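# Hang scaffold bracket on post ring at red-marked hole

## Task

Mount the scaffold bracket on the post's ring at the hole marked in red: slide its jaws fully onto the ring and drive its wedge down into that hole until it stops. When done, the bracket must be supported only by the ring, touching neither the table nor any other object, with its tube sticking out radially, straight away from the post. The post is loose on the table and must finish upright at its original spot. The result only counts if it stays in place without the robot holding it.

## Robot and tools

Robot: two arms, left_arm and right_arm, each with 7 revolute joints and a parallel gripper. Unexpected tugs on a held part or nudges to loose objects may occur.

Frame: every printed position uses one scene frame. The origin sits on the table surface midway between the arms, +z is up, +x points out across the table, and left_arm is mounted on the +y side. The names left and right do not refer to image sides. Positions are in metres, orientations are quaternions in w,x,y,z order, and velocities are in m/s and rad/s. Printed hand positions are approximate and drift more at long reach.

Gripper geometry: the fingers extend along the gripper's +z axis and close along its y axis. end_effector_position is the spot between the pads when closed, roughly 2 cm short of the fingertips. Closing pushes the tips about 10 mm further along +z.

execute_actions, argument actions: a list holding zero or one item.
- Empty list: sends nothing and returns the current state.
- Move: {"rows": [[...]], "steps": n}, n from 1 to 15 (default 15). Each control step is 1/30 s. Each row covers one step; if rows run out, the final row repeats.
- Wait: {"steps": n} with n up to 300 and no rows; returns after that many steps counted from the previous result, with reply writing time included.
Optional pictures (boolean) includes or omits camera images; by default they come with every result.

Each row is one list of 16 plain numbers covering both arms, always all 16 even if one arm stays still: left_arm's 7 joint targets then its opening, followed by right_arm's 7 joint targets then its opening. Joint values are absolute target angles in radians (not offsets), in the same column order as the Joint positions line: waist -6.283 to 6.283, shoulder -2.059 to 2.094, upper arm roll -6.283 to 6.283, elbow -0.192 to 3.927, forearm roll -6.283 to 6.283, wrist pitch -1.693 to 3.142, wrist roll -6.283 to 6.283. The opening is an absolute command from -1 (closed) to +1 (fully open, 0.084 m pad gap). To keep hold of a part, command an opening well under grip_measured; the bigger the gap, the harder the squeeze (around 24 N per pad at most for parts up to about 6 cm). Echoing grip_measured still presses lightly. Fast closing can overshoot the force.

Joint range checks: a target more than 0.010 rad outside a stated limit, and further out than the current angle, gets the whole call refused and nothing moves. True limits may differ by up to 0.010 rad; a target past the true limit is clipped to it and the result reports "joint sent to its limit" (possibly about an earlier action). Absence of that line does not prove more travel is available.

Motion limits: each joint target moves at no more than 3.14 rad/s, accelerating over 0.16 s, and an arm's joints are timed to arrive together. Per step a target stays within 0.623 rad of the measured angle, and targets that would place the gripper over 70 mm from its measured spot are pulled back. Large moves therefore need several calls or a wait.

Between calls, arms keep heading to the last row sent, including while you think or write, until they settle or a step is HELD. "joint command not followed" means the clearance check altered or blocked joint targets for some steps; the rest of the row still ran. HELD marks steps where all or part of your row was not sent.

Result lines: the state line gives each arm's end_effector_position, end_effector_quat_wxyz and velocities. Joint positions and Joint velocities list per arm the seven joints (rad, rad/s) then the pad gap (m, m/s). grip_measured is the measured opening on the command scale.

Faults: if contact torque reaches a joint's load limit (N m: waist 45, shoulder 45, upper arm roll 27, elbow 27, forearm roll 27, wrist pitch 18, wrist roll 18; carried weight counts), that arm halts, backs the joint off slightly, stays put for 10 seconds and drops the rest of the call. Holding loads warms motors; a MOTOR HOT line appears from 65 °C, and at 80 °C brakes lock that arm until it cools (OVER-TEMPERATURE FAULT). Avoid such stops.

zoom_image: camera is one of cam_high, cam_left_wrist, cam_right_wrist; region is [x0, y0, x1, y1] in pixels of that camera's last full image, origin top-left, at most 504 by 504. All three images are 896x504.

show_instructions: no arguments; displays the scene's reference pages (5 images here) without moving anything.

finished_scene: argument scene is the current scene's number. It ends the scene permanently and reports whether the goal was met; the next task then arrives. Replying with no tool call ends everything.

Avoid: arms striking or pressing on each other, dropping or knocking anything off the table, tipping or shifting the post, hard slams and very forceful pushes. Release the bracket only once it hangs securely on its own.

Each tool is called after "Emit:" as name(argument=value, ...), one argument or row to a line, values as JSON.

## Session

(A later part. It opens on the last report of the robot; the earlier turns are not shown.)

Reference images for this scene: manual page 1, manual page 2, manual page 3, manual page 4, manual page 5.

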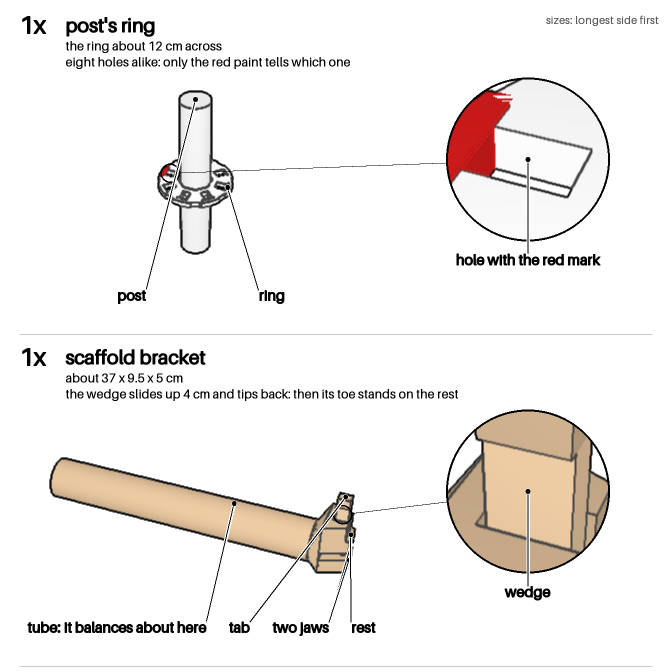

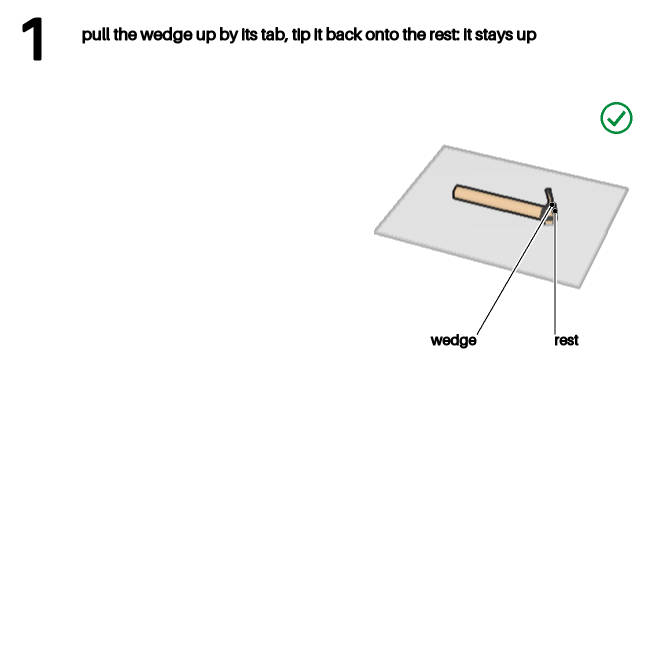

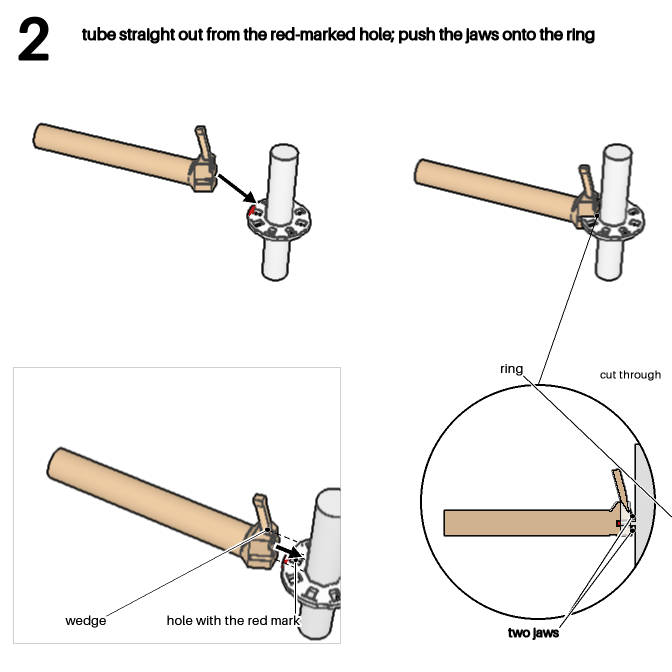

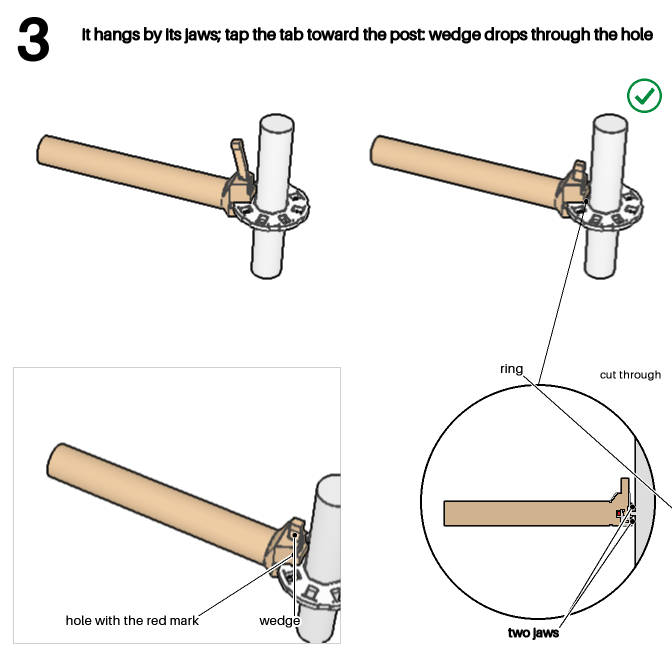

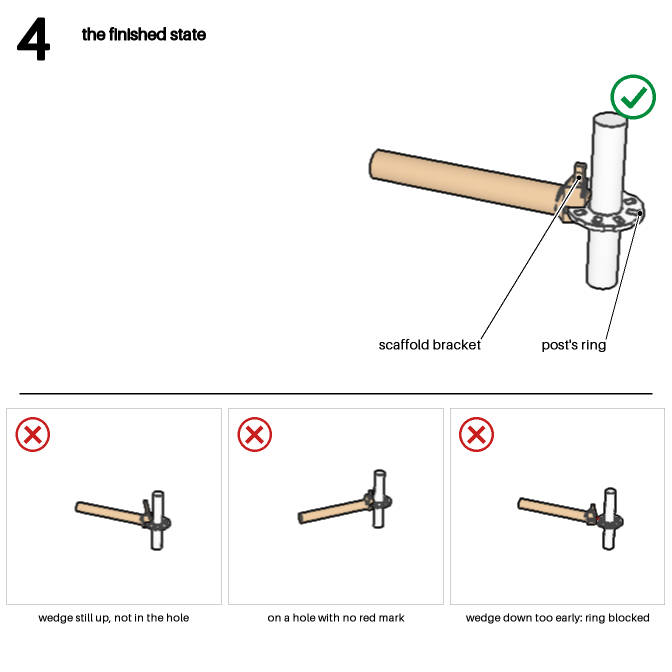

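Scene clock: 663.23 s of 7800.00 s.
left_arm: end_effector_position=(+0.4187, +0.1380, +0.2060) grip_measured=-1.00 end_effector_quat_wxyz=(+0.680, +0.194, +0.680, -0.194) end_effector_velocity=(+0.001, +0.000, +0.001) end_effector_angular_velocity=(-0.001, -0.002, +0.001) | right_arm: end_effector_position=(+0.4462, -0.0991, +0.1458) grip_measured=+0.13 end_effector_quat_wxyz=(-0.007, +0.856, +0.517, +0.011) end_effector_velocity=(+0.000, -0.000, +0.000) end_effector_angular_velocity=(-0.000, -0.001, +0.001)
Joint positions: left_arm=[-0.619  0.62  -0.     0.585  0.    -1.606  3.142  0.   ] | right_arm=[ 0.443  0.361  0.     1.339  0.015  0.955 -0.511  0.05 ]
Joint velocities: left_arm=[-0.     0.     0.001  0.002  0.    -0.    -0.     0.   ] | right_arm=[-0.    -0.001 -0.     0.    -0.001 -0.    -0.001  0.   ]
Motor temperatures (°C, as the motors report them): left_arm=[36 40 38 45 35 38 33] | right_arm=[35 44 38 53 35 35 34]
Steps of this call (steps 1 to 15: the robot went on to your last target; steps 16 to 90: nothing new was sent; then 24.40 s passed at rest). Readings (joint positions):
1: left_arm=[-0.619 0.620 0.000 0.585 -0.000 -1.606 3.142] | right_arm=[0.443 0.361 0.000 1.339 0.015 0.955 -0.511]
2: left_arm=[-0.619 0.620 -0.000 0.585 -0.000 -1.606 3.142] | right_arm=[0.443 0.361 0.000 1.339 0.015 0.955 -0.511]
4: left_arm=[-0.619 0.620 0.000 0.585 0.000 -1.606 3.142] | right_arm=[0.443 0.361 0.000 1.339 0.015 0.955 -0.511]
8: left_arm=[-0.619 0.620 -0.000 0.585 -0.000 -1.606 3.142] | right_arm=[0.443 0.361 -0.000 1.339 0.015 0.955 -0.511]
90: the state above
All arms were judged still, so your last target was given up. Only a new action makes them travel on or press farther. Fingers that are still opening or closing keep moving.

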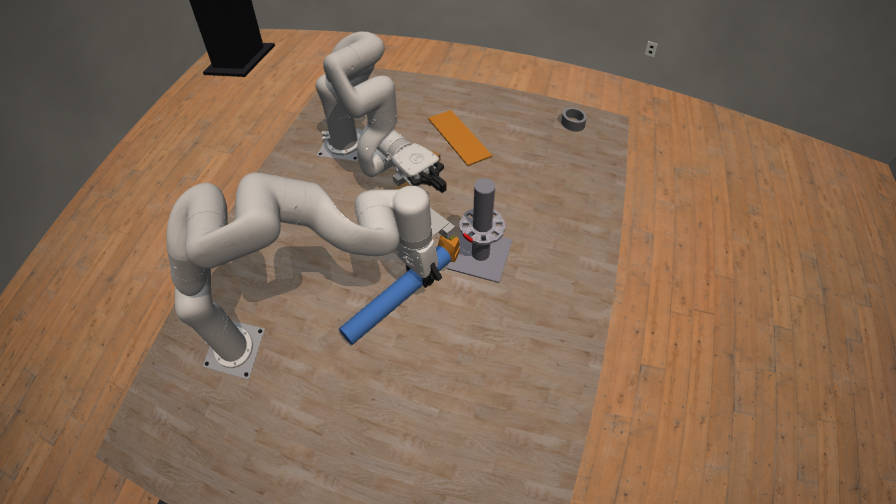

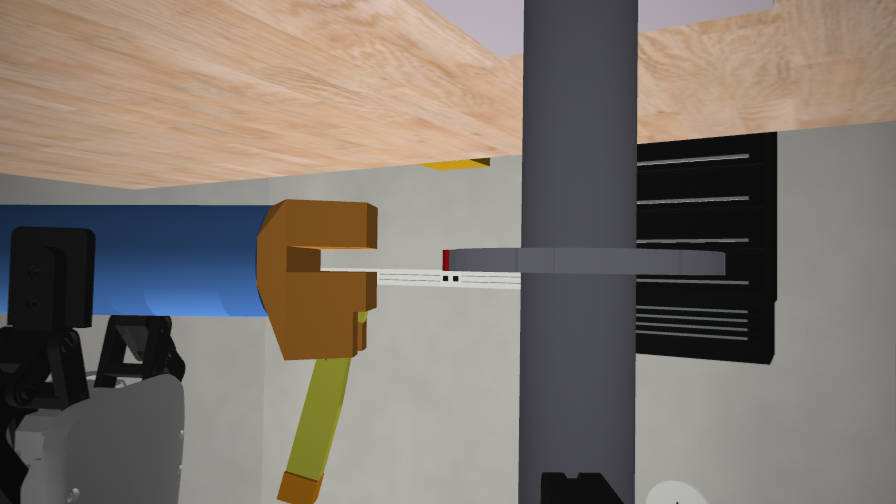

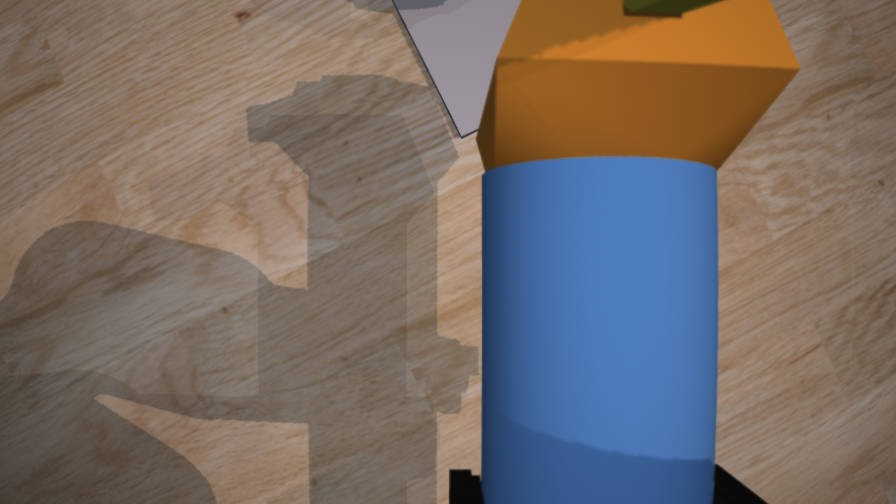

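Emit:
execute_actions(
  actions=[
    {"rows": [[-0.619,0.6199,0,0.5849,0,-1.6058,3.1416,-1, 0.4462,0.3723,0,1.3557,0.015,0.9604,-0.5077,-1],[-0.619,0.6199,0,0.5849,0,-1.6058,3.1416,-1, 0.4462,0.3723,0,1.3557,0.015,0.9604,-0.5077,-1],[-0.619,0.6199,0,0.5849,0,-1.6058,3.1416,-1, 0.4495,0.3836,0,1.3726,0.015,0.9659,-0.5044,-1],[-0.619,0.6199,0,0.5849,0,-1.6058,3.1416,-1, 0.4495,0.3836,0,1.3726,0.015,0.9659,-0.5044,-1],[-0.619,0.6199,0,0.5849,0,-1.6058,3.1416,-1, 0.4527,0.3950,0,1.3894,0.015,0.9715,-0.5012,-1],[-0.619,0.6199,0,0.5849,0,-1.6058,3.1416,-1, 0.4527,0.3950,0,1.3894,0.015,0.9715,-0.5012,-1],[-0.619,0.6199,0,0.5849,0,-1.6058,3.1416,-1, 0.4560,0.4063,0,1.4063,0.015,0.9770,-0.4979,-1],[-0.619,0.6199,0,0.5849,0,-1.6058,3.1416,-1, 0.4560,0.4063,0,1.4063,0.015,0.9770,-0.4979,-1],[-0.619,0.6199,0,0.5849,0,-1.6058,3.1416,-1, 0.4593,0.4177,0,1.4232,0.015,0.9825,-0.4946,-1]], "steps": 15},
  ],
  pictures=false,
)

Emit:
execute_actions(
  actions=[
    {"steps": 20},
  ],
)

Scene clock: 764.87 s of 7800.00 s.
left_arm: end_effector_position=(+0.4187, +0.1380, +0.2060) grip_measured=-1.00 end_effector_quat_wxyz=(+0.680, +0.194, +0.680, -0.194) end_effector_velocity=(-0.001, +0.000, -0.001) end_effector_angular_velocity=(+0.002, +0.002, -0.000) | right_arm: end_effector_position=(+0.4549, -0.0816, +0.1457) grip_measured=+0.13 end_effector_quat_wxyz=(-0.007, +0.855, +0.518, +0.011) end_effector_velocity=(+0.005, +0.002, -0.000) end_effector_angular_velocity=(-0.005, +0.003, -0.010)
Joint positions: left_arm=[-0.619  0.62   0.     0.585 -0.    -1.606  3.142  0.   ] | right_arm=[ 0.459  0.416  0.001  1.42   0.015  0.981 -0.495  0.05 ]
Joint velocities: left_arm=[-0.001  0.     0.001 -0.002  0.    -0.     0.     0.   ] | right_arm=[ 0.004  0.023 -0.006  0.034 -0.     0.017  0.009  0.   ]
Motor temperatures (°C, as the motors report them): left_arm=[36 40 38 45 35 38 33] | right_arm=[35 44 38 54 35 35 34]
Steps of this call (steps 1 to 90: nothing new was sent; then 98.13 s passed at rest; steps 91 to 105: all 15 steps of this action). Readings (joint positions):
91: left_arm=[-0.619 0.620 -0.000 0.585 -0.000 -1.606 3.142] | right_arm=[0.443 0.361 -0.000 1.339 0.015 0.955 -0.511]
92: left_arm=[-0.619 0.620 0.000 0.585 0.000 -1.606 3.142] | right_arm=[0.443 0.363 -0.000 1.342 0.015 0.956 -0.510]
94: left_arm=[-0.619 0.620 -0.000 0.585 0.000 -1.606 3.142] | right_arm=[0.445 0.370 -0.001 1.352 0.015 0.960 -0.508]
98: left_arm=[-0.619 0.620 0.000 0.585 -0.000 -1.606 3.142] | right_arm=[0.451 0.390 0.000 1.383 0.015 0.969 -0.502]
105: the state above

Scene clock: 765.53 s of 7800.00 s.
left_arm: end_effector_position=(+0.4187, +0.1380, +0.2060) grip_measured=-1.00 end_effector_quat_wxyz=(+0.680, +0.194, +0.680, -0.194) end_effector_velocity=(+0.000, +0.000, +0.000) end_effector_angular_velocity=(-0.001, -0.001, +0.001) | right_arm: end_effector_position=(+0.4556, -0.0814, +0.1458) grip_measured=+0.13 end_effector_quat_wxyz=(-0.007, +0.856, +0.517, +0.011) end_effector_velocity=(-0.000, +0.000, +0.000) end_effector_angular_velocity=(+0.000, -0.001, +0.001)
Joint positions: left_arm=[-0.619  0.62   0.     0.585 -0.    -1.606  3.142  0.   ] | right_arm=[ 0.459  0.418 -0.     1.423  0.015  0.983 -0.495  0.05 ]
Joint velocities: left_arm=[ 0.001  0.    -0.     0.001 -0.     0.    -0.001  0.   ] | right_arm=[ 0.     0.     0.001  0.    -0.001 -0.    -0.     0.   ]
Motor temperatures (°C, as the motors report them): left_arm=[36 40 38 45 35 38 33] | right_arm=[35 44 38 54 35 35 34]
Steps of this call (steps 1 to 15: the robot went on to your last target; steps 16 to 20: nothing new was sent). Readings (joint positions):
1: left_arm=[-0.619 0.620 0.000 0.585 0.000 -1.606 3.142] | right_arm=[0.459 0.416 0.000 1.421 0.015 0.982 -0.495]
2: left_arm=[-0.619 0.620 0.000 0.585 -0.000 -1.606 3.142] | right_arm=[0.459 0.417 0.000 1.421 0.015 0.982 -0.495]
4: left_arm=[-0.619 0.620 0.000 0.585 -0.000 -1.606 3.142] | right_arm=[0.459 0.417 -0.000 1.422 0.015 0.982 -0.495]
8: left_arm=[-0.619 0.620 -0.000 0.585 0.000 -1.606 3.142] | right_arm=[0.459 0.417 -0.000 1.423 0.015 0.982 -0.495]
20: the state above
All arms were judged still, so your last target was given up. Only a new action makes them travel on or press farther. Fingers that are still opening or closing keep moving.

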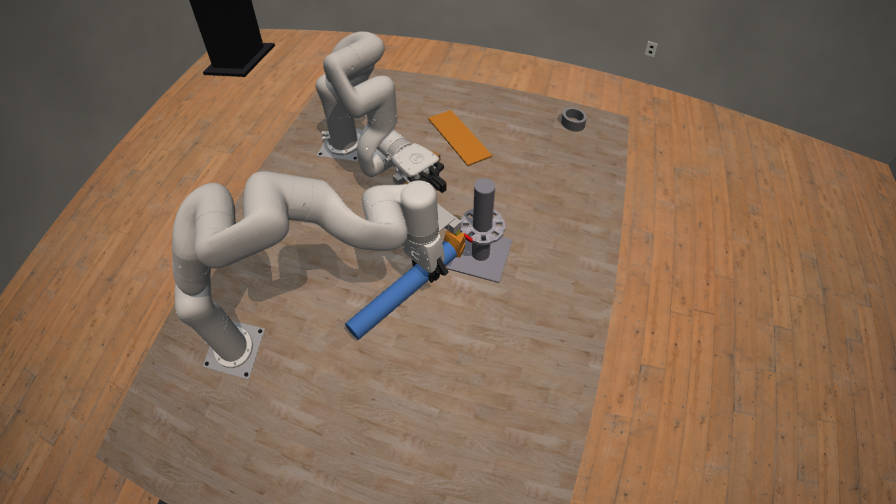

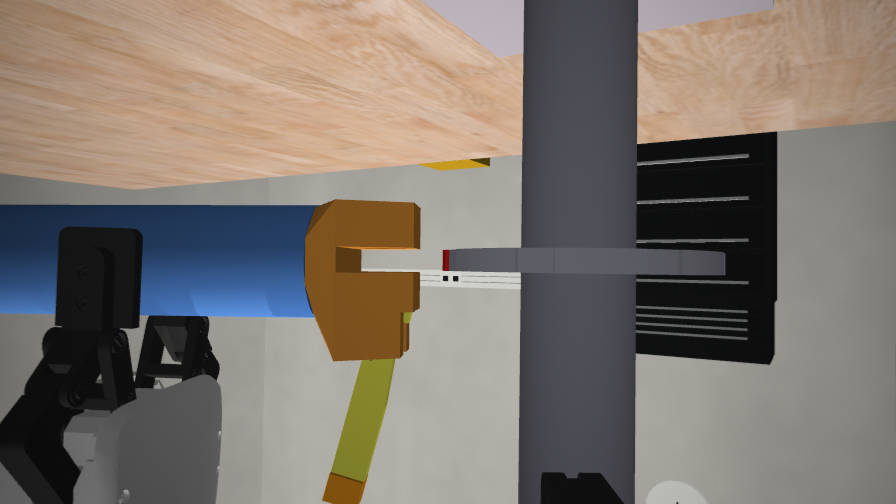

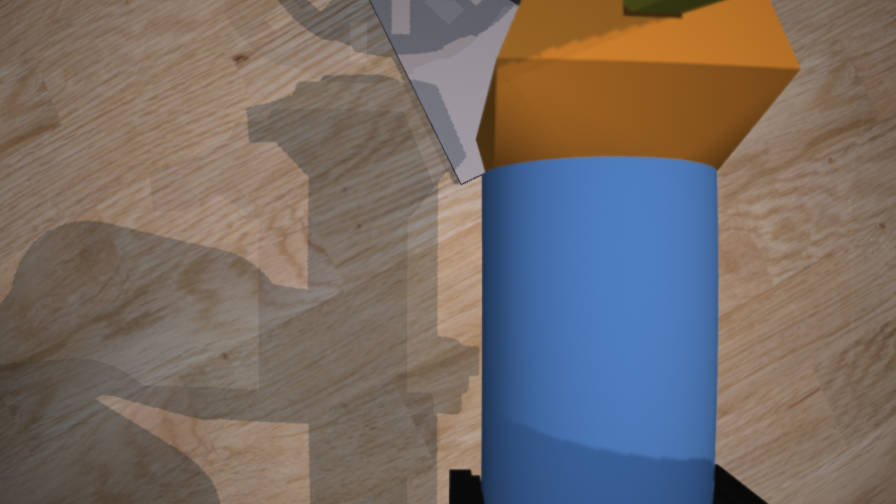

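Emit:
zoom_image(
  camera="cam_left_wrist",
  region=[320, 220, 500, 300],
)

Region (320, 220, 500, 300) of cam_left_wrist's 896x504 image, scaled by 2.800, with more detail than that image has.

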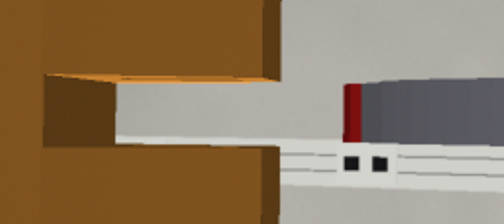

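Emit:
execute_actions(
  actions=[
    {"rows": [[-0.62,-0.2121,0,0.5389,0,-0.3,2.0,-1, 0.4593,0.4177,0,1.4232,0.015,0.9825,-0.4946,-1]], "steps": 15},
  ],
  pictures=false,
)

Emit:
execute_actions(
  actions=[
    {"rows": [[-0.65,-0.3406,0,0.8828,0,1.2234,0,-1, 0.4593,0.4177,0,1.4232,0.015,0.9825,-0.4946,-1]], "steps": 15},
  ],
  pictures=false,
)

Emit:
execute_actions(
  actions=[
    {"steps": 12},
  ],
  pictures=false,
)

Scene clock: 798.47 s of 7800.00 s.
left_arm: end_effector_position=(+0.4422, +0.1229, +0.3463) grip_measured=-1.00 end_effector_quat_wxyz=(+0.543, -0.044, +0.746, -0.383) end_effector_velocity=(-0.018, +0.009, +0.206) end_effector_angular_velocity=(-1.682, +2.312, +0.309) | right_arm: end_effector_position=(+0.4556, -0.0814, +0.1458) grip_measured=+0.13 end_effector_quat_wxyz=(-0.007, +0.856, +0.517, +0.011) end_effector_velocity=(-0.000, +0.000, +0.000) end_effector_angular_velocity=(-0.000, -0.000, +0.003)
Joint positions: left_arm=[-0.62   0.029  0.     0.552 -0.    -0.931  2.467  0.   ] | right_arm=[ 0.459  0.418 -0.     1.423  0.015  0.982 -0.495  0.05 ]
Joint velocities: left_arm=[-0.002 -1.666 -0.001 -0.057 -0.     2.686 -2.667  0.   ] | right_arm=[ 0.001 -0.    -0.    -0.     0.     0.    -0.002 -0.   ]
Motor temperatures (°C, as the motors report them): left_arm=[36 40 38 45 35 38 33] | right_arm=[35 44 38 54 35 35 34]
Steps of this call (steps 1 to 90: nothing new was sent; then 29.43 s passed at rest; steps 91 to 105: all 15 steps of this action). Readings (joint positions):
91: left_arm=[-0.619 0.620 0.000 0.585 -0.000 -1.605 3.141] | right_arm=[0.459 0.418 -0.000 1.423 0.015 0.983 -0.495]
92: left_arm=[-0.619 0.616 0.000 0.584 -0.000 -1.600 3.136] | right_arm=[0.459 0.418 0.000 1.423 0.015 0.983 -0.495]
94: left_arm=[-0.619 0.576 0.000 0.578 -0.000 -1.555 3.091] | right_arm=[0.459 0.418 0.000 1.423 0.015 0.982 -0.495]
98: left_arm=[-0.619 0.386 -0.000 0.570 0.000 -1.370 2.906] | right_arm=[0.459 0.418 0.000 1.423 0.015 0.982 -0.495]
105: the state above

Scene clock: 798.97 s of 7800.00 s.
left_arm: end_effector_position=(+0.4321, +0.1114, +0.4174) grip_measured=-1.00 end_effector_quat_wxyz=(+0.180, -0.494, +0.733, -0.432) end_effector_velocity=(-0.182, +0.101, -0.337) end_effector_angular_velocity=(-0.717, +3.029, +1.511) | right_arm: end_effector_position=(+0.4556, -0.0814, +0.1458) grip_measured=+0.13 end_effector_quat_wxyz=(-0.007, +0.856, +0.517, +0.011) end_effector_velocity=(+0.000, -0.001, -0.000) end_effector_angular_velocity=(-0.001, +0.000, -0.000)
Joint positions: left_arm=[-0.647 -0.312 -0.     0.847  0.     0.185  1.373  0.   ] | right_arm=[ 0.459  0.418  0.     1.423  0.015  0.982 -0.495  0.05 ]
Joint velocities: left_arm=[-0.03  -0.271  0.001  0.335 -0.     2.74  -2.739  0.   ] | right_arm=[-0.001 -0.    -0.    -0.001 -0.    -0.    -0.001 -0.   ]
Motor temperatures (°C, as the motors report them): left_arm=[36 40 38 45 35 38 33] | right_arm=[35 44 38 54 35 35 34]
Steps of this call (steps 1 to 15: all 15 steps of this action). Readings (joint positions):
1: left_arm=[-0.620 -0.024 -0.000 0.550 0.000 -0.839 2.378] | right_arm=[0.459 0.418 -0.000 1.423 0.015 0.983 -0.495]
2: left_arm=[-0.620 -0.070 -0.000 0.551 -0.000 -0.748 2.295] | right_arm=[0.459 0.418 -0.000 1.423 0.015 0.983 -0.495]
4: left_arm=[-0.622 -0.125 0.000 0.574 -0.000 -0.592 2.163] | right_arm=[0.459 0.418 0.000 1.423 0.015 0.982 -0.495]
8: left_arm=[-0.632 -0.187 -0.000 0.685 0.000 -0.402 1.976] | right_arm=[0.459 0.418 -0.000 1.423 0.015 0.983 -0.495]
15: the state above

Scene clock: 799.37 s of 7800.00 s.
left_arm: end_effector_position=(+0.3315, +0.1765, +0.2870) grip_measured=-1.00 end_effector_quat_wxyz=(+0.003, +0.842, -0.526, +0.122) end_effector_velocity=(-0.283, +0.186, -0.174) end_effector_angular_velocity=(+0.306, +1.570, +2.447) | right_arm: end_effector_position=(+0.4556, -0.0814, +0.1458) grip_measured=+0.13 end_effector_quat_wxyz=(-0.007, +0.856, +0.517, +0.011) end_effector_velocity=(+0.000, -0.000, -0.000) end_effector_angular_velocity=(-0.000, -0.000, -0.001)
Joint positions: left_arm=[-0.649 -0.335  0.     0.875 -0.     0.965  0.532  0.   ] | right_arm=[ 0.459  0.418  0.     1.423  0.015  0.982 -0.495  0.05 ]
Joint velocities: left_arm=[-0.004 -0.032  0.     0.044 -0.     1.553 -2.526  0.   ] | right_arm=[-0.    -0.    -0.001 -0.    -0.     0.     0.    -0.   ]
Motor temperatures (°C, as the motors report them): left_arm=[36 40 38 45 35 38 33] | right_arm=[35 44 38 54 35 35 34]
Steps of this call (steps 1 to 12: the robot went on to your last target). Readings (joint positions):
1: left_arm=[-0.647 -0.319 -0.000 0.856 0.000 0.273 1.286] | right_arm=[0.459 0.418 0.000 1.423 0.015 0.982 -0.495]
2: left_arm=[-0.648 -0.324 -0.000 0.860 0.000 0.352 1.207] | right_arm=[0.459 0.418 -0.000 1.423 0.015 0.982 -0.495]
4: left_arm=[-0.648 -0.326 0.000 0.863 -0.000 0.490 1.070] | right_arm=[0.459 0.418 -0.000 1.423 0.015 0.983 -0.495]
8: left_arm=[-0.649 -0.331 0.000 0.869 -0.000 0.740 0.819] | right_arm=[0.459 0.418 0.000 1.423 0.015 0.983 -0.495]
12: the state above

Emit:
execute_actions(
  actions=[
    {"rows": [[-0.66,-0.06,0,1.40,0,1.46,0,-1, 0.4593,0.4177,0,1.4232,0.015,0.9825,-0.4946,-1],[-0.66,-0.06,0,1.40,0,1.46,0,-1, 0.4593,0.4177,0,1.4232,0.015,0.9825,-0.4946,-1],[-0.66,-0.06,0,1.40,0,1.46,0,-1, 0.4593,0.4177,0,1.4232,0.015,0.9825,-0.4946,-1],[-0.66,-0.06,0,1.40,0,1.46,0,-1, 0.4593,0.4177,0,1.4232,0.015,0.9825,-0.4946,-1],[-0.66,-0.06,0,1.40,0,1.46,0,-1, 0.4593,0.4177,0,1.4232,0.015,0.9825,-0.4946,-1],[-0.66,-0.06,0,1.40,0,1.46,0,-1, 0.4593,0.4177,0,1.4232,0.015,0.9825,-0.4946,-1],[-0.66,-0.06,0,1.40,0,1.46,0,-1, 0.4593,0.4177,0,1.4232,0.015,0.9825,-0.4946,-1],[-0.66,-0.06,0,1.40,0,1.46,0,-1, 0.4593,0.4177,0,1.4232,0.015,0.9825,-0.4946,-1],[-0.675,0.22,0,1.82,0,1.60,0,-1, 0.4593,0.4177,0,1.4232,0.015,0.9825,-0.4946,-1]], "steps": 15},
  ],
  pictures=false,
)

Emit:
execute_actions(
  actions=[
    {"rows": [[-0.684,0.4992,0,2.1734,0,1.6742,0,-1, 0.4593,0.4177,0,1.4232,0.015,0.9825,-0.4946,-1]], "steps": 15},
  ],
  pictures=false,
)

Emit:
execute_actions(
  actions=[
    {"steps": 25},
  ],
)

Scene clock: 814.77 s of 7800.00 s.
left_arm: end_effector_position=(+0.3746, +0.1375, +0.3601) grip_measured=-1.00 end_effector_quat_wxyz=(-0.000, +0.955, -0.297, -0.001) end_effector_velocity=(+0.248, -0.212, +0.160) end_effector_angular_velocity=(-0.005, -0.007, -0.069) | right_arm: end_effector_position=(+0.4556, -0.0814, +0.1458) grip_measured=+0.13 end_effector_quat_wxyz=(-0.007, +0.856, +0.517, +0.011) end_effector_velocity=(-0.000, -0.000, -0.001) end_effector_angular_velocity=(+0.000, +0.001, +0.001)
Joint positions: left_arm=[-0.667  0.064  0.     1.571  0.     1.509  0.     0.   ] | right_arm=[ 0.459  0.418  0.     1.423  0.015  0.983 -0.495  0.05 ]
Joint velocities: left_arm=[-0.065  1.253 -0.002  1.97  -0.     0.708  0.001  0.   ] | right_arm=[-0.001  0.001  0.    -0.     0.001 -0.    -0.002 -0.   ]
Motor temperatures (°C, as the motors report them): left_arm=[36 40 38 47 35 38 33] | right_arm=[35 44 38 54 35 35 34]
Steps of this call (steps 1 to 30: the robot went on to your last target; steps 31 to 90: nothing new was sent; then 11.90 s passed at rest; steps 91 to 105: all 15 steps of this action). Readings (joint positions):
91: left_arm=[-0.650 -0.340 0.000 0.883 0.000 1.224 -0.000] | right_arm=[0.459 0.418 0.000 1.423 0.015 0.982 -0.495]
92: left_arm=[-0.650 -0.338 0.000 0.887 -0.000 1.226 -0.000] | right_arm=[0.459 0.418 0.000 1.423 0.015 0.982 -0.495]
94: left_arm=[-0.651 -0.315 0.000 0.928 -0.000 1.248 -0.000] | right_arm=[0.459 0.418 -0.000 1.423 0.015 0.983 -0.495]
98: left_arm=[-0.655 -0.202 0.000 1.140 0.000 1.340 0.000] | right_arm=[0.459 0.418 -0.000 1.423 0.015 0.983 -0.495]
105: the state above

Scene clock: 815.27 s of 7800.00 s.
left_arm: end_effector_position=(+0.4517, +0.0723, +0.3618) grip_measured=-1.00 end_effector_quat_wxyz=(+0.000, +0.952, -0.305, +0.001) end_effector_velocity=(+0.009, -0.007, +0.018) end_effector_angular_velocity=(-0.025, -0.037, -0.000) | right_arm: end_effector_position=(+0.4556, -0.0814, +0.1458) grip_measured=+0.13 end_effector_quat_wxyz=(-0.007, +0.856, +0.517, +0.011) end_effector_velocity=(-0.000, +0.001, -0.000) end_effector_angular_velocity=(-0.000, +0.000, +0.001)
Joint positions: left_arm=[-0.684  0.492  0.     2.167  0.     1.672 -0.     0.   ] | right_arm=[ 0.459  0.418  0.     1.423  0.015  0.983 -0.495  0.05 ]
Joint velocities: left_arm=[-0.001  0.032  0.     0.094  0.001  0.018 -0.001  0.   ] | right_arm=[ 0.001  0.     0.001  0.    -0.     0.     0.    -0.   ]
Motor temperatures (°C, as the motors report them): left_arm=[36 40 38 47 35 38 33] | right_arm=[35 44 38 54 35 35 34]
Steps of this call (steps 1 to 15: all 15 steps of this action). Readings (joint positions):
1: left_arm=[-0.669 0.104 -0.000 1.635 -0.000 1.532 0.000] | right_arm=[0.459 0.418 -0.000 1.423 0.015 0.982 -0.495]
2: left_arm=[-0.671 0.144 -0.000 1.698 -0.000 1.552 0.000] | right_arm=[0.459 0.418 0.000 1.423 0.015 0.982 -0.495]
4: left_arm=[-0.675 0.237 -0.000 1.833 0.000 1.588 -0.000] | right_arm=[0.459 0.418 -0.000 1.423 0.015 0.982 -0.495]
8: left_arm=[-0.681 0.427 -0.000 2.071 -0.000 1.648 0.000] | right_arm=[0.459 0.418 0.000 1.423 0.015 0.982 -0.495]
15: the state above

Scene clock: 816.10 s of 7800.00 s.
left_arm: end_effector_position=(+0.4526, +0.0715, +0.3601) grip_measured=-1.00 end_effector_quat_wxyz=(+0.000, +0.952, -0.305, +0.000) end_effector_velocity=(-0.000, -0.000, -0.001) end_effector_angular_velocity=(+0.001, +0.001, +0.000) | right_arm: end_effector_position=(+0.4556, -0.0814, +0.1458) grip_measured=+0.13 end_effector_quat_wxyz=(-0.007, +0.856, +0.517, +0.011) end_effector_velocity=(-0.000, +0.000, -0.001) end_effector_angular_velocity=(-0.000, +0.001, -0.000)
Joint positions: left_arm=[-0.684  0.499  0.     2.173  0.     1.674  0.     0.   ] | right_arm=[ 0.459  0.418 -0.     1.423  0.015  0.982 -0.495  0.05 ]
Joint velocities: left_arm=[-0.     0.     0.    -0.001 -0.     0.    -0.     0.   ] | right_arm=[ 0.     0.001  0.     0.     0.     0.     0.001 -0.   ]
Motor temperatures (°C, as the motors report them): left_arm=[36 40 38 47 35 38 33] | right_arm=[35 44 38 54 35 35 34]
Steps of this call (steps 1 to 15: the robot went on to your last target; steps 16 to 25: nothing new was sent). Readings (joint positions):
1: left_arm=[-0.684 0.493 0.000 2.169 0.000 1.673 -0.000] | right_arm=[0.459 0.418 0.000 1.423 0.015 0.983 -0.495]
2: left_arm=[-0.684 0.494 0.000 2.171 0.000 1.673 -0.000] | right_arm=[0.459 0.418 0.000 1.423 0.015 0.983 -0.495]
4: left_arm=[-0.684 0.496 0.000 2.172 0.000 1.674 -0.000] | right_arm=[0.459 0.418 0.000 1.423 0.015 0.983 -0.495]
8: left_arm=[-0.684 0.498 0.000 2.173 0.000 1.674 -0.000] | right_arm=[0.459 0.418 0.000 1.423 0.015 0.982 -0.495]
25: the state above
All arms were judged still, so your last target was given up. Only a new action makes them travel on or press farther. Fingers that are still opening or closing keep moving.

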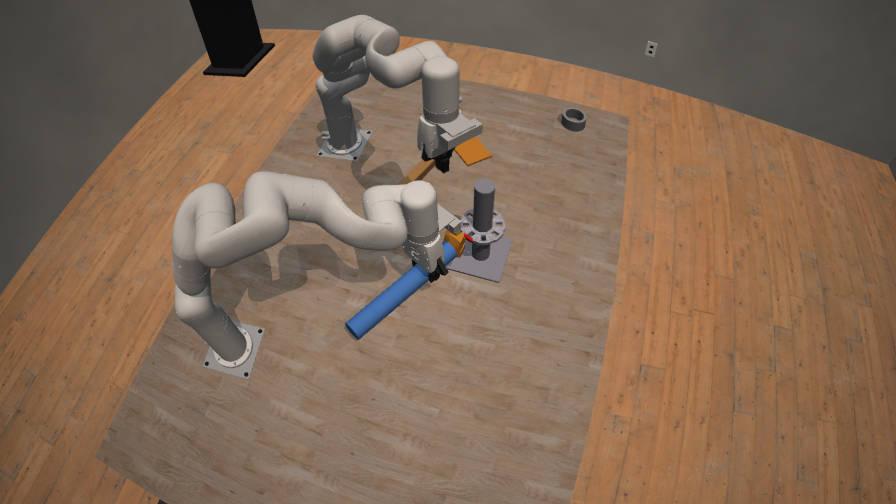

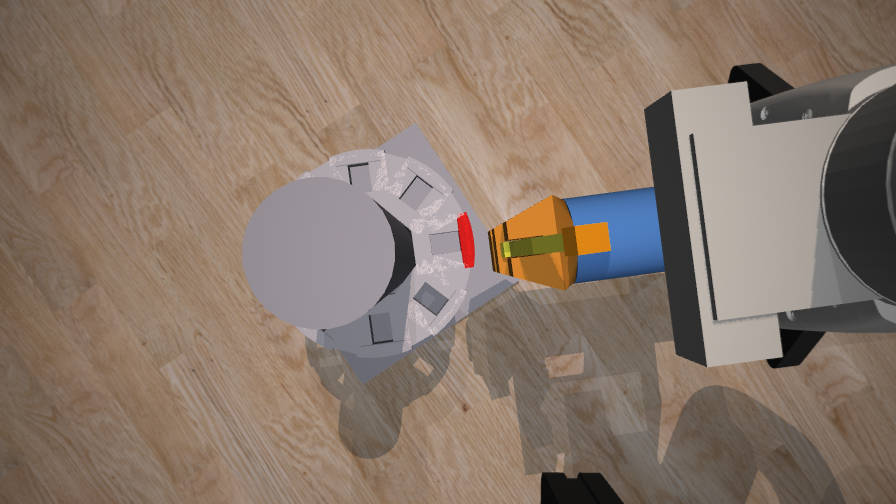

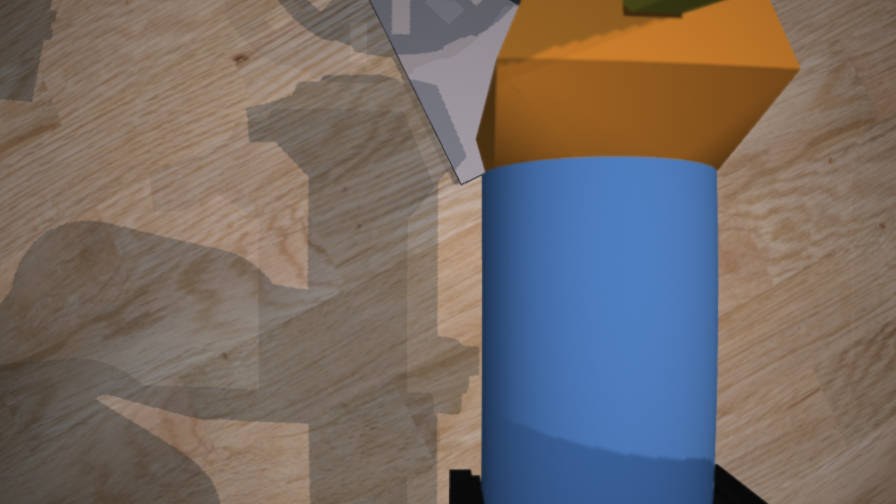

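There's a lateral offset. Zoom in.

Emit:
zoom_image(
  camera="cam_left_wrist",
  region=[400, 170, 680, 310],
)

Emit:
zoom_image(
  camera="cam_left_wrist",
  region=[230, 130, 490, 370],
)

Region (400, 170, 680, 310) of cam_left_wrist's 896x504 image, scaled by 1.800, with more detail than that image has.

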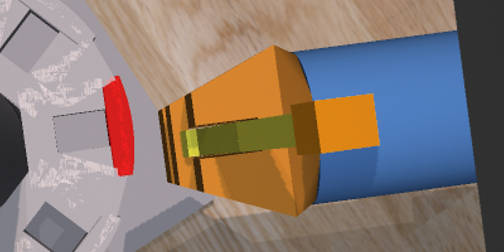

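Region (230, 130, 490, 370) of cam_left_wrist's 896x504 image, scaled by 1.938, with more detail than that image has; it fills the top 465 rows of this view, and the rest is white.

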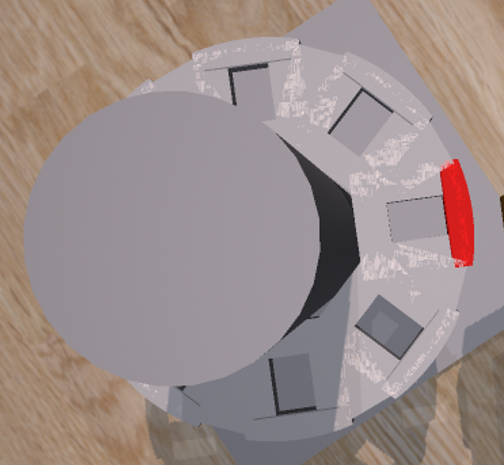

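Emit:
execute_actions(
  actions=[
    {"rows": [[-0.684,0.4992,0,2.1734,0,1.6742,0,-1, 0.4562,0.4209,0,1.4280,0.015,0.9841,-0.4988,-1],[-0.684,0.4992,0,2.1734,0,1.6742,0,-1, 0.4562,0.4209,0,1.4280,0.015,0.9841,-0.4988,-1],[-0.684,0.4992,0,2.1734,0,1.6742,0,-1, 0.4530,0.4241,0,1.4328,0.015,0.9857,-0.5029,-1],[-0.684,0.4992,0,2.1734,0,1.6742,0,-1, 0.4530,0.4241,0,1.4328,0.015,0.9857,-0.5029,-1],[-0.684,0.4992,0,2.1734,0,1.6742,0,-1, 0.4499,0.4273,0,1.4376,0.015,0.9873,-0.5071,-1],[-0.684,0.4992,0,2.1734,0,1.6742,0,-1, 0.4499,0.4273,0,1.4376,0.015,0.9873,-0.5071,-1],[-0.684,0.4992,0,2.1734,0,1.6742,0,-1, 0.4467,0.4305,0,1.4424,0.015,0.9889,-0.5112,-1]], "steps": 15},
  ],
  pictures=false,
)

Emit:
execute_actions(
  actions=[
    {"steps": 15},
  ],
)

Emit:
zoom_image(
  camera="cam_left_wrist",
  region=[400, 170, 680, 310],
)

Scene clock: 866.00 s of 7800.00 s.
left_arm: end_effector_position=(+0.4526, +0.0715, +0.3601) grip_measured=-1.00 end_effector_quat_wxyz=(+0.000, +0.952, -0.305, -0.000) end_effector_velocity=(-0.000, -0.001, +0.000) end_effector_angular_velocity=(-0.001, -0.001, -0.001) | right_arm: end_effector_position=(+0.4628, -0.0853, +0.1458) grip_measured=+0.13 end_effector_quat_wxyz=(-0.007, +0.855, +0.519, +0.011) end_effector_velocity=(-0.004, +0.007, +0.000) end_effector_angular_velocity=(+0.005, +0.003, +0.018)
Joint positions: left_arm=[-0.684  0.499 -0.     2.173 -0.     1.674  0.     0.   ] | right_arm=[ 0.447  0.43  -0.     1.442  0.015  0.989 -0.511  0.05 ]
Joint velocities: left_arm=[-0.    -0.    -0.001  0.001 -0.     0.    -0.     0.   ] | right_arm=[ 0.003  0.002  0.011  0.004  0.001  0.002 -0.005 -0.   ]
Motor temperatures (°C, as the motors report them): left_arm=[36 41 38 48 35 38 33] | right_arm=[35 44 38 55 35 35 34]
Steps of this call (steps 1 to 90: nothing new was sent; then 46.40 s passed at rest; steps 91 to 105: all 15 steps of this action). Readings (joint positions):
91: left_arm=[-0.684 0.499 0.000 2.173 0.000 1.674 0.000] | right_arm=[0.459 0.418 0.000 1.423 0.015 0.983 -0.495]
92: left_arm=[-0.684 0.499 -0.000 2.173 -0.000 1.674 -0.000] | right_arm=[0.459 0.418 0.000 1.424 0.015 0.983 -0.496]
94: left_arm=[-0.684 0.499 -0.000 2.173 0.000 1.674 0.000] | right_arm=[0.457 0.420 0.001 1.427 0.015 0.984 -0.498]
98: left_arm=[-0.684 0.499 0.000 2.173 -0.000 1.674 0.000] | right_arm=[0.451 0.426 -0.000 1.436 0.015 0.987 -0.506]
105: the state above

Scene clock: 866.50 s of 7800.00 s.
left_arm: end_effector_position=(+0.4526, +0.0715, +0.3601) grip_measured=-1.00 end_effector_quat_wxyz=(+0.000, +0.952, -0.305, -0.000) end_effector_velocity=(+0.000, +0.000, -0.000) end_effector_angular_velocity=(+0.000, -0.000, +0.002) | right_arm: end_effector_position=(+0.4629, -0.0852, +0.1458) grip_measured=+0.13 end_effector_quat_wxyz=(-0.007, +0.855, +0.519, +0.011) end_effector_velocity=(+0.001, -0.001, -0.000) end_effector_angular_velocity=(+0.000, +0.000, -0.003)
Joint positions: left_arm=[-0.684  0.499 -0.     2.173 -0.     1.674 -0.     0.   ] | right_arm=[ 0.447  0.43   0.     1.442  0.015  0.989 -0.511  0.05 ]
Joint velocities: left_arm=[ 0.001 -0.     0.    -0.    -0.    -0.    -0.001  0.   ] | right_arm=[-0.001  0.     0.     0.     0.     0.     0.002 -0.   ]
Motor temperatures (°C, as the motors report them): left_arm=[36 41 38 48 35 38 33] | right_arm=[35 44 38 55 35 35 34]
Steps of this call (steps 1 to 15: the robot went on to your last target). Readings (joint positions):
1: left_arm=[-0.684 0.499 0.000 2.173 -0.000 1.674 0.000] | right_arm=[0.447 0.430 0.000 1.442 0.015 0.989 -0.511]
2: left_arm=[-0.684 0.499 -0.000 2.173 0.000 1.674 -0.000] | right_arm=[0.447 0.430 0.000 1.442 0.015 0.989 -0.511]
4: left_arm=[-0.684 0.499 -0.000 2.173 0.000 1.674 -0.000] | right_arm=[0.447 0.430 0.001 1.442 0.015 0.989 -0.511]
8: left_arm=[-0.684 0.499 0.000 2.173 0.000 1.674 0.000] | right_arm=[0.447 0.430 -0.000 1.442 0.015 0.989 -0.511]
15: the state above
All arms were judged still, so your last target was given up. Only a new action makes them travel on or press farther. Fingers that are still opening or closing keep moving.

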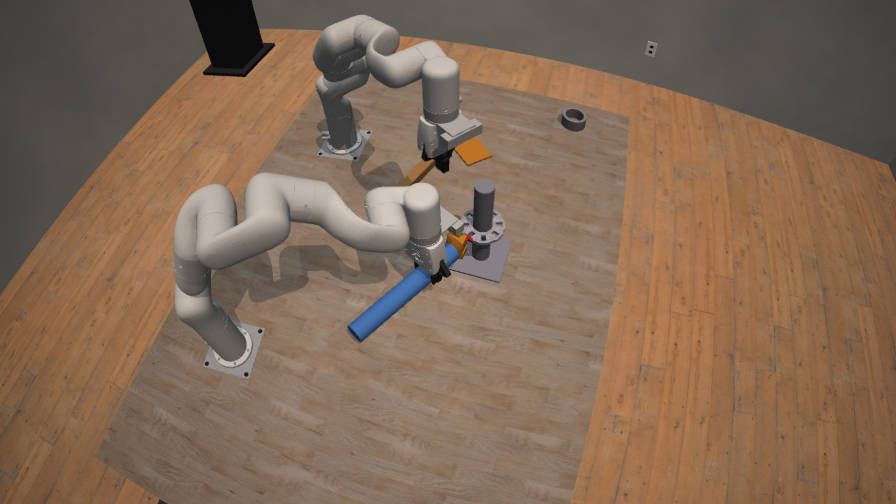

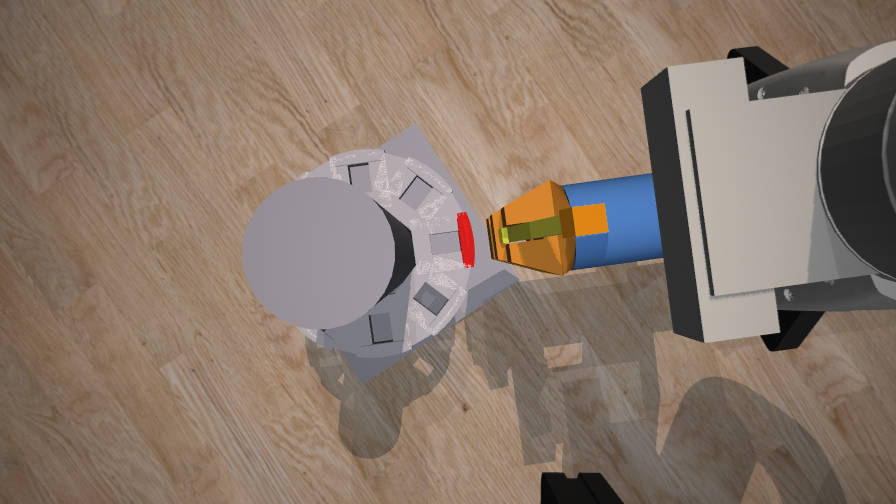

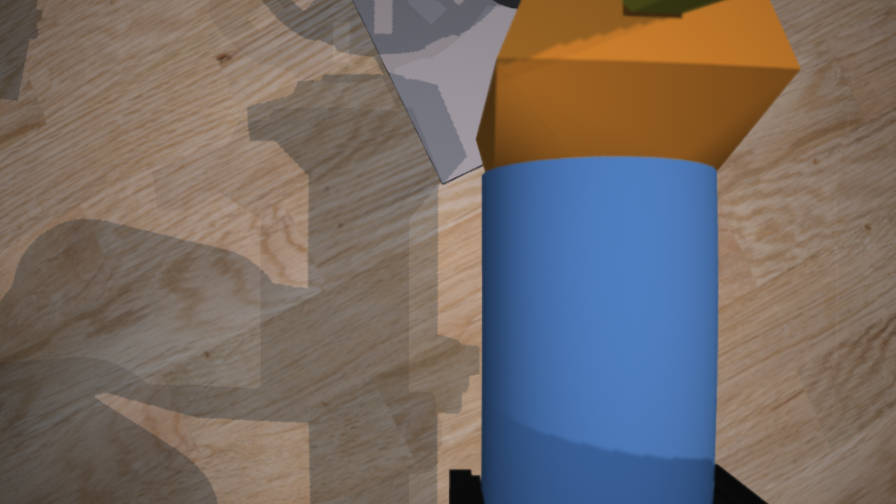

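Region (400, 170, 680, 310) of cam_left_wrist's 896x504 image, scaled by 1.800, with more detail than that image has.

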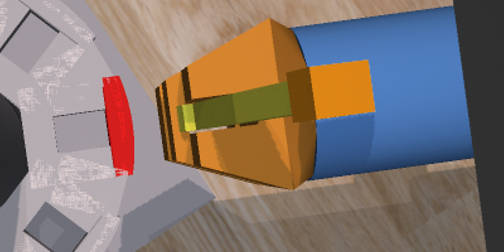

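Emit:
zoom_image(
  camera="cam_left_wrist",
  region=[420, 190, 540, 290],
)

Emit:
zoom_image(
  camera="cam_left_wrist",
  region=[540, 160, 680, 290],
)

Region (420, 190, 540, 290) of cam_left_wrist's 896x504 image, scaled by 4.200, with more detail than that image has.

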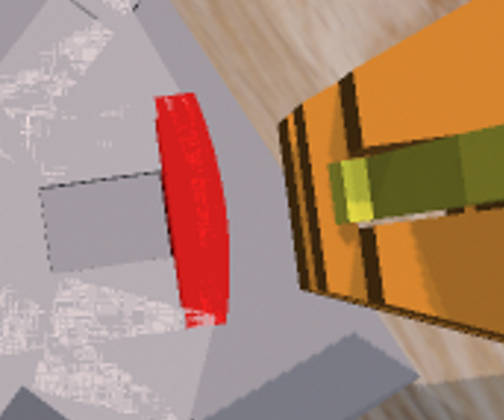

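Region (540, 160, 680, 290) of cam_left_wrist's 896x504 image, scaled by 3.600, with more detail than that image has; it fills the top 468 rows of this view, and the rest is white.

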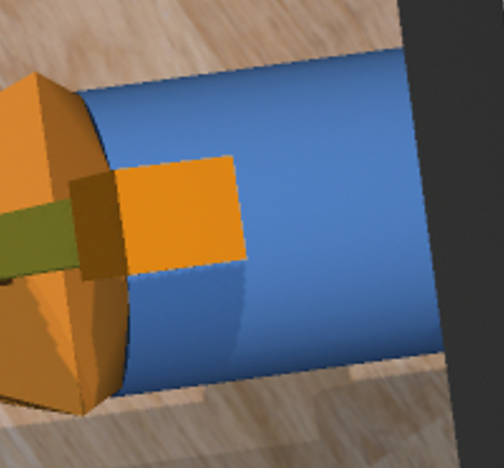

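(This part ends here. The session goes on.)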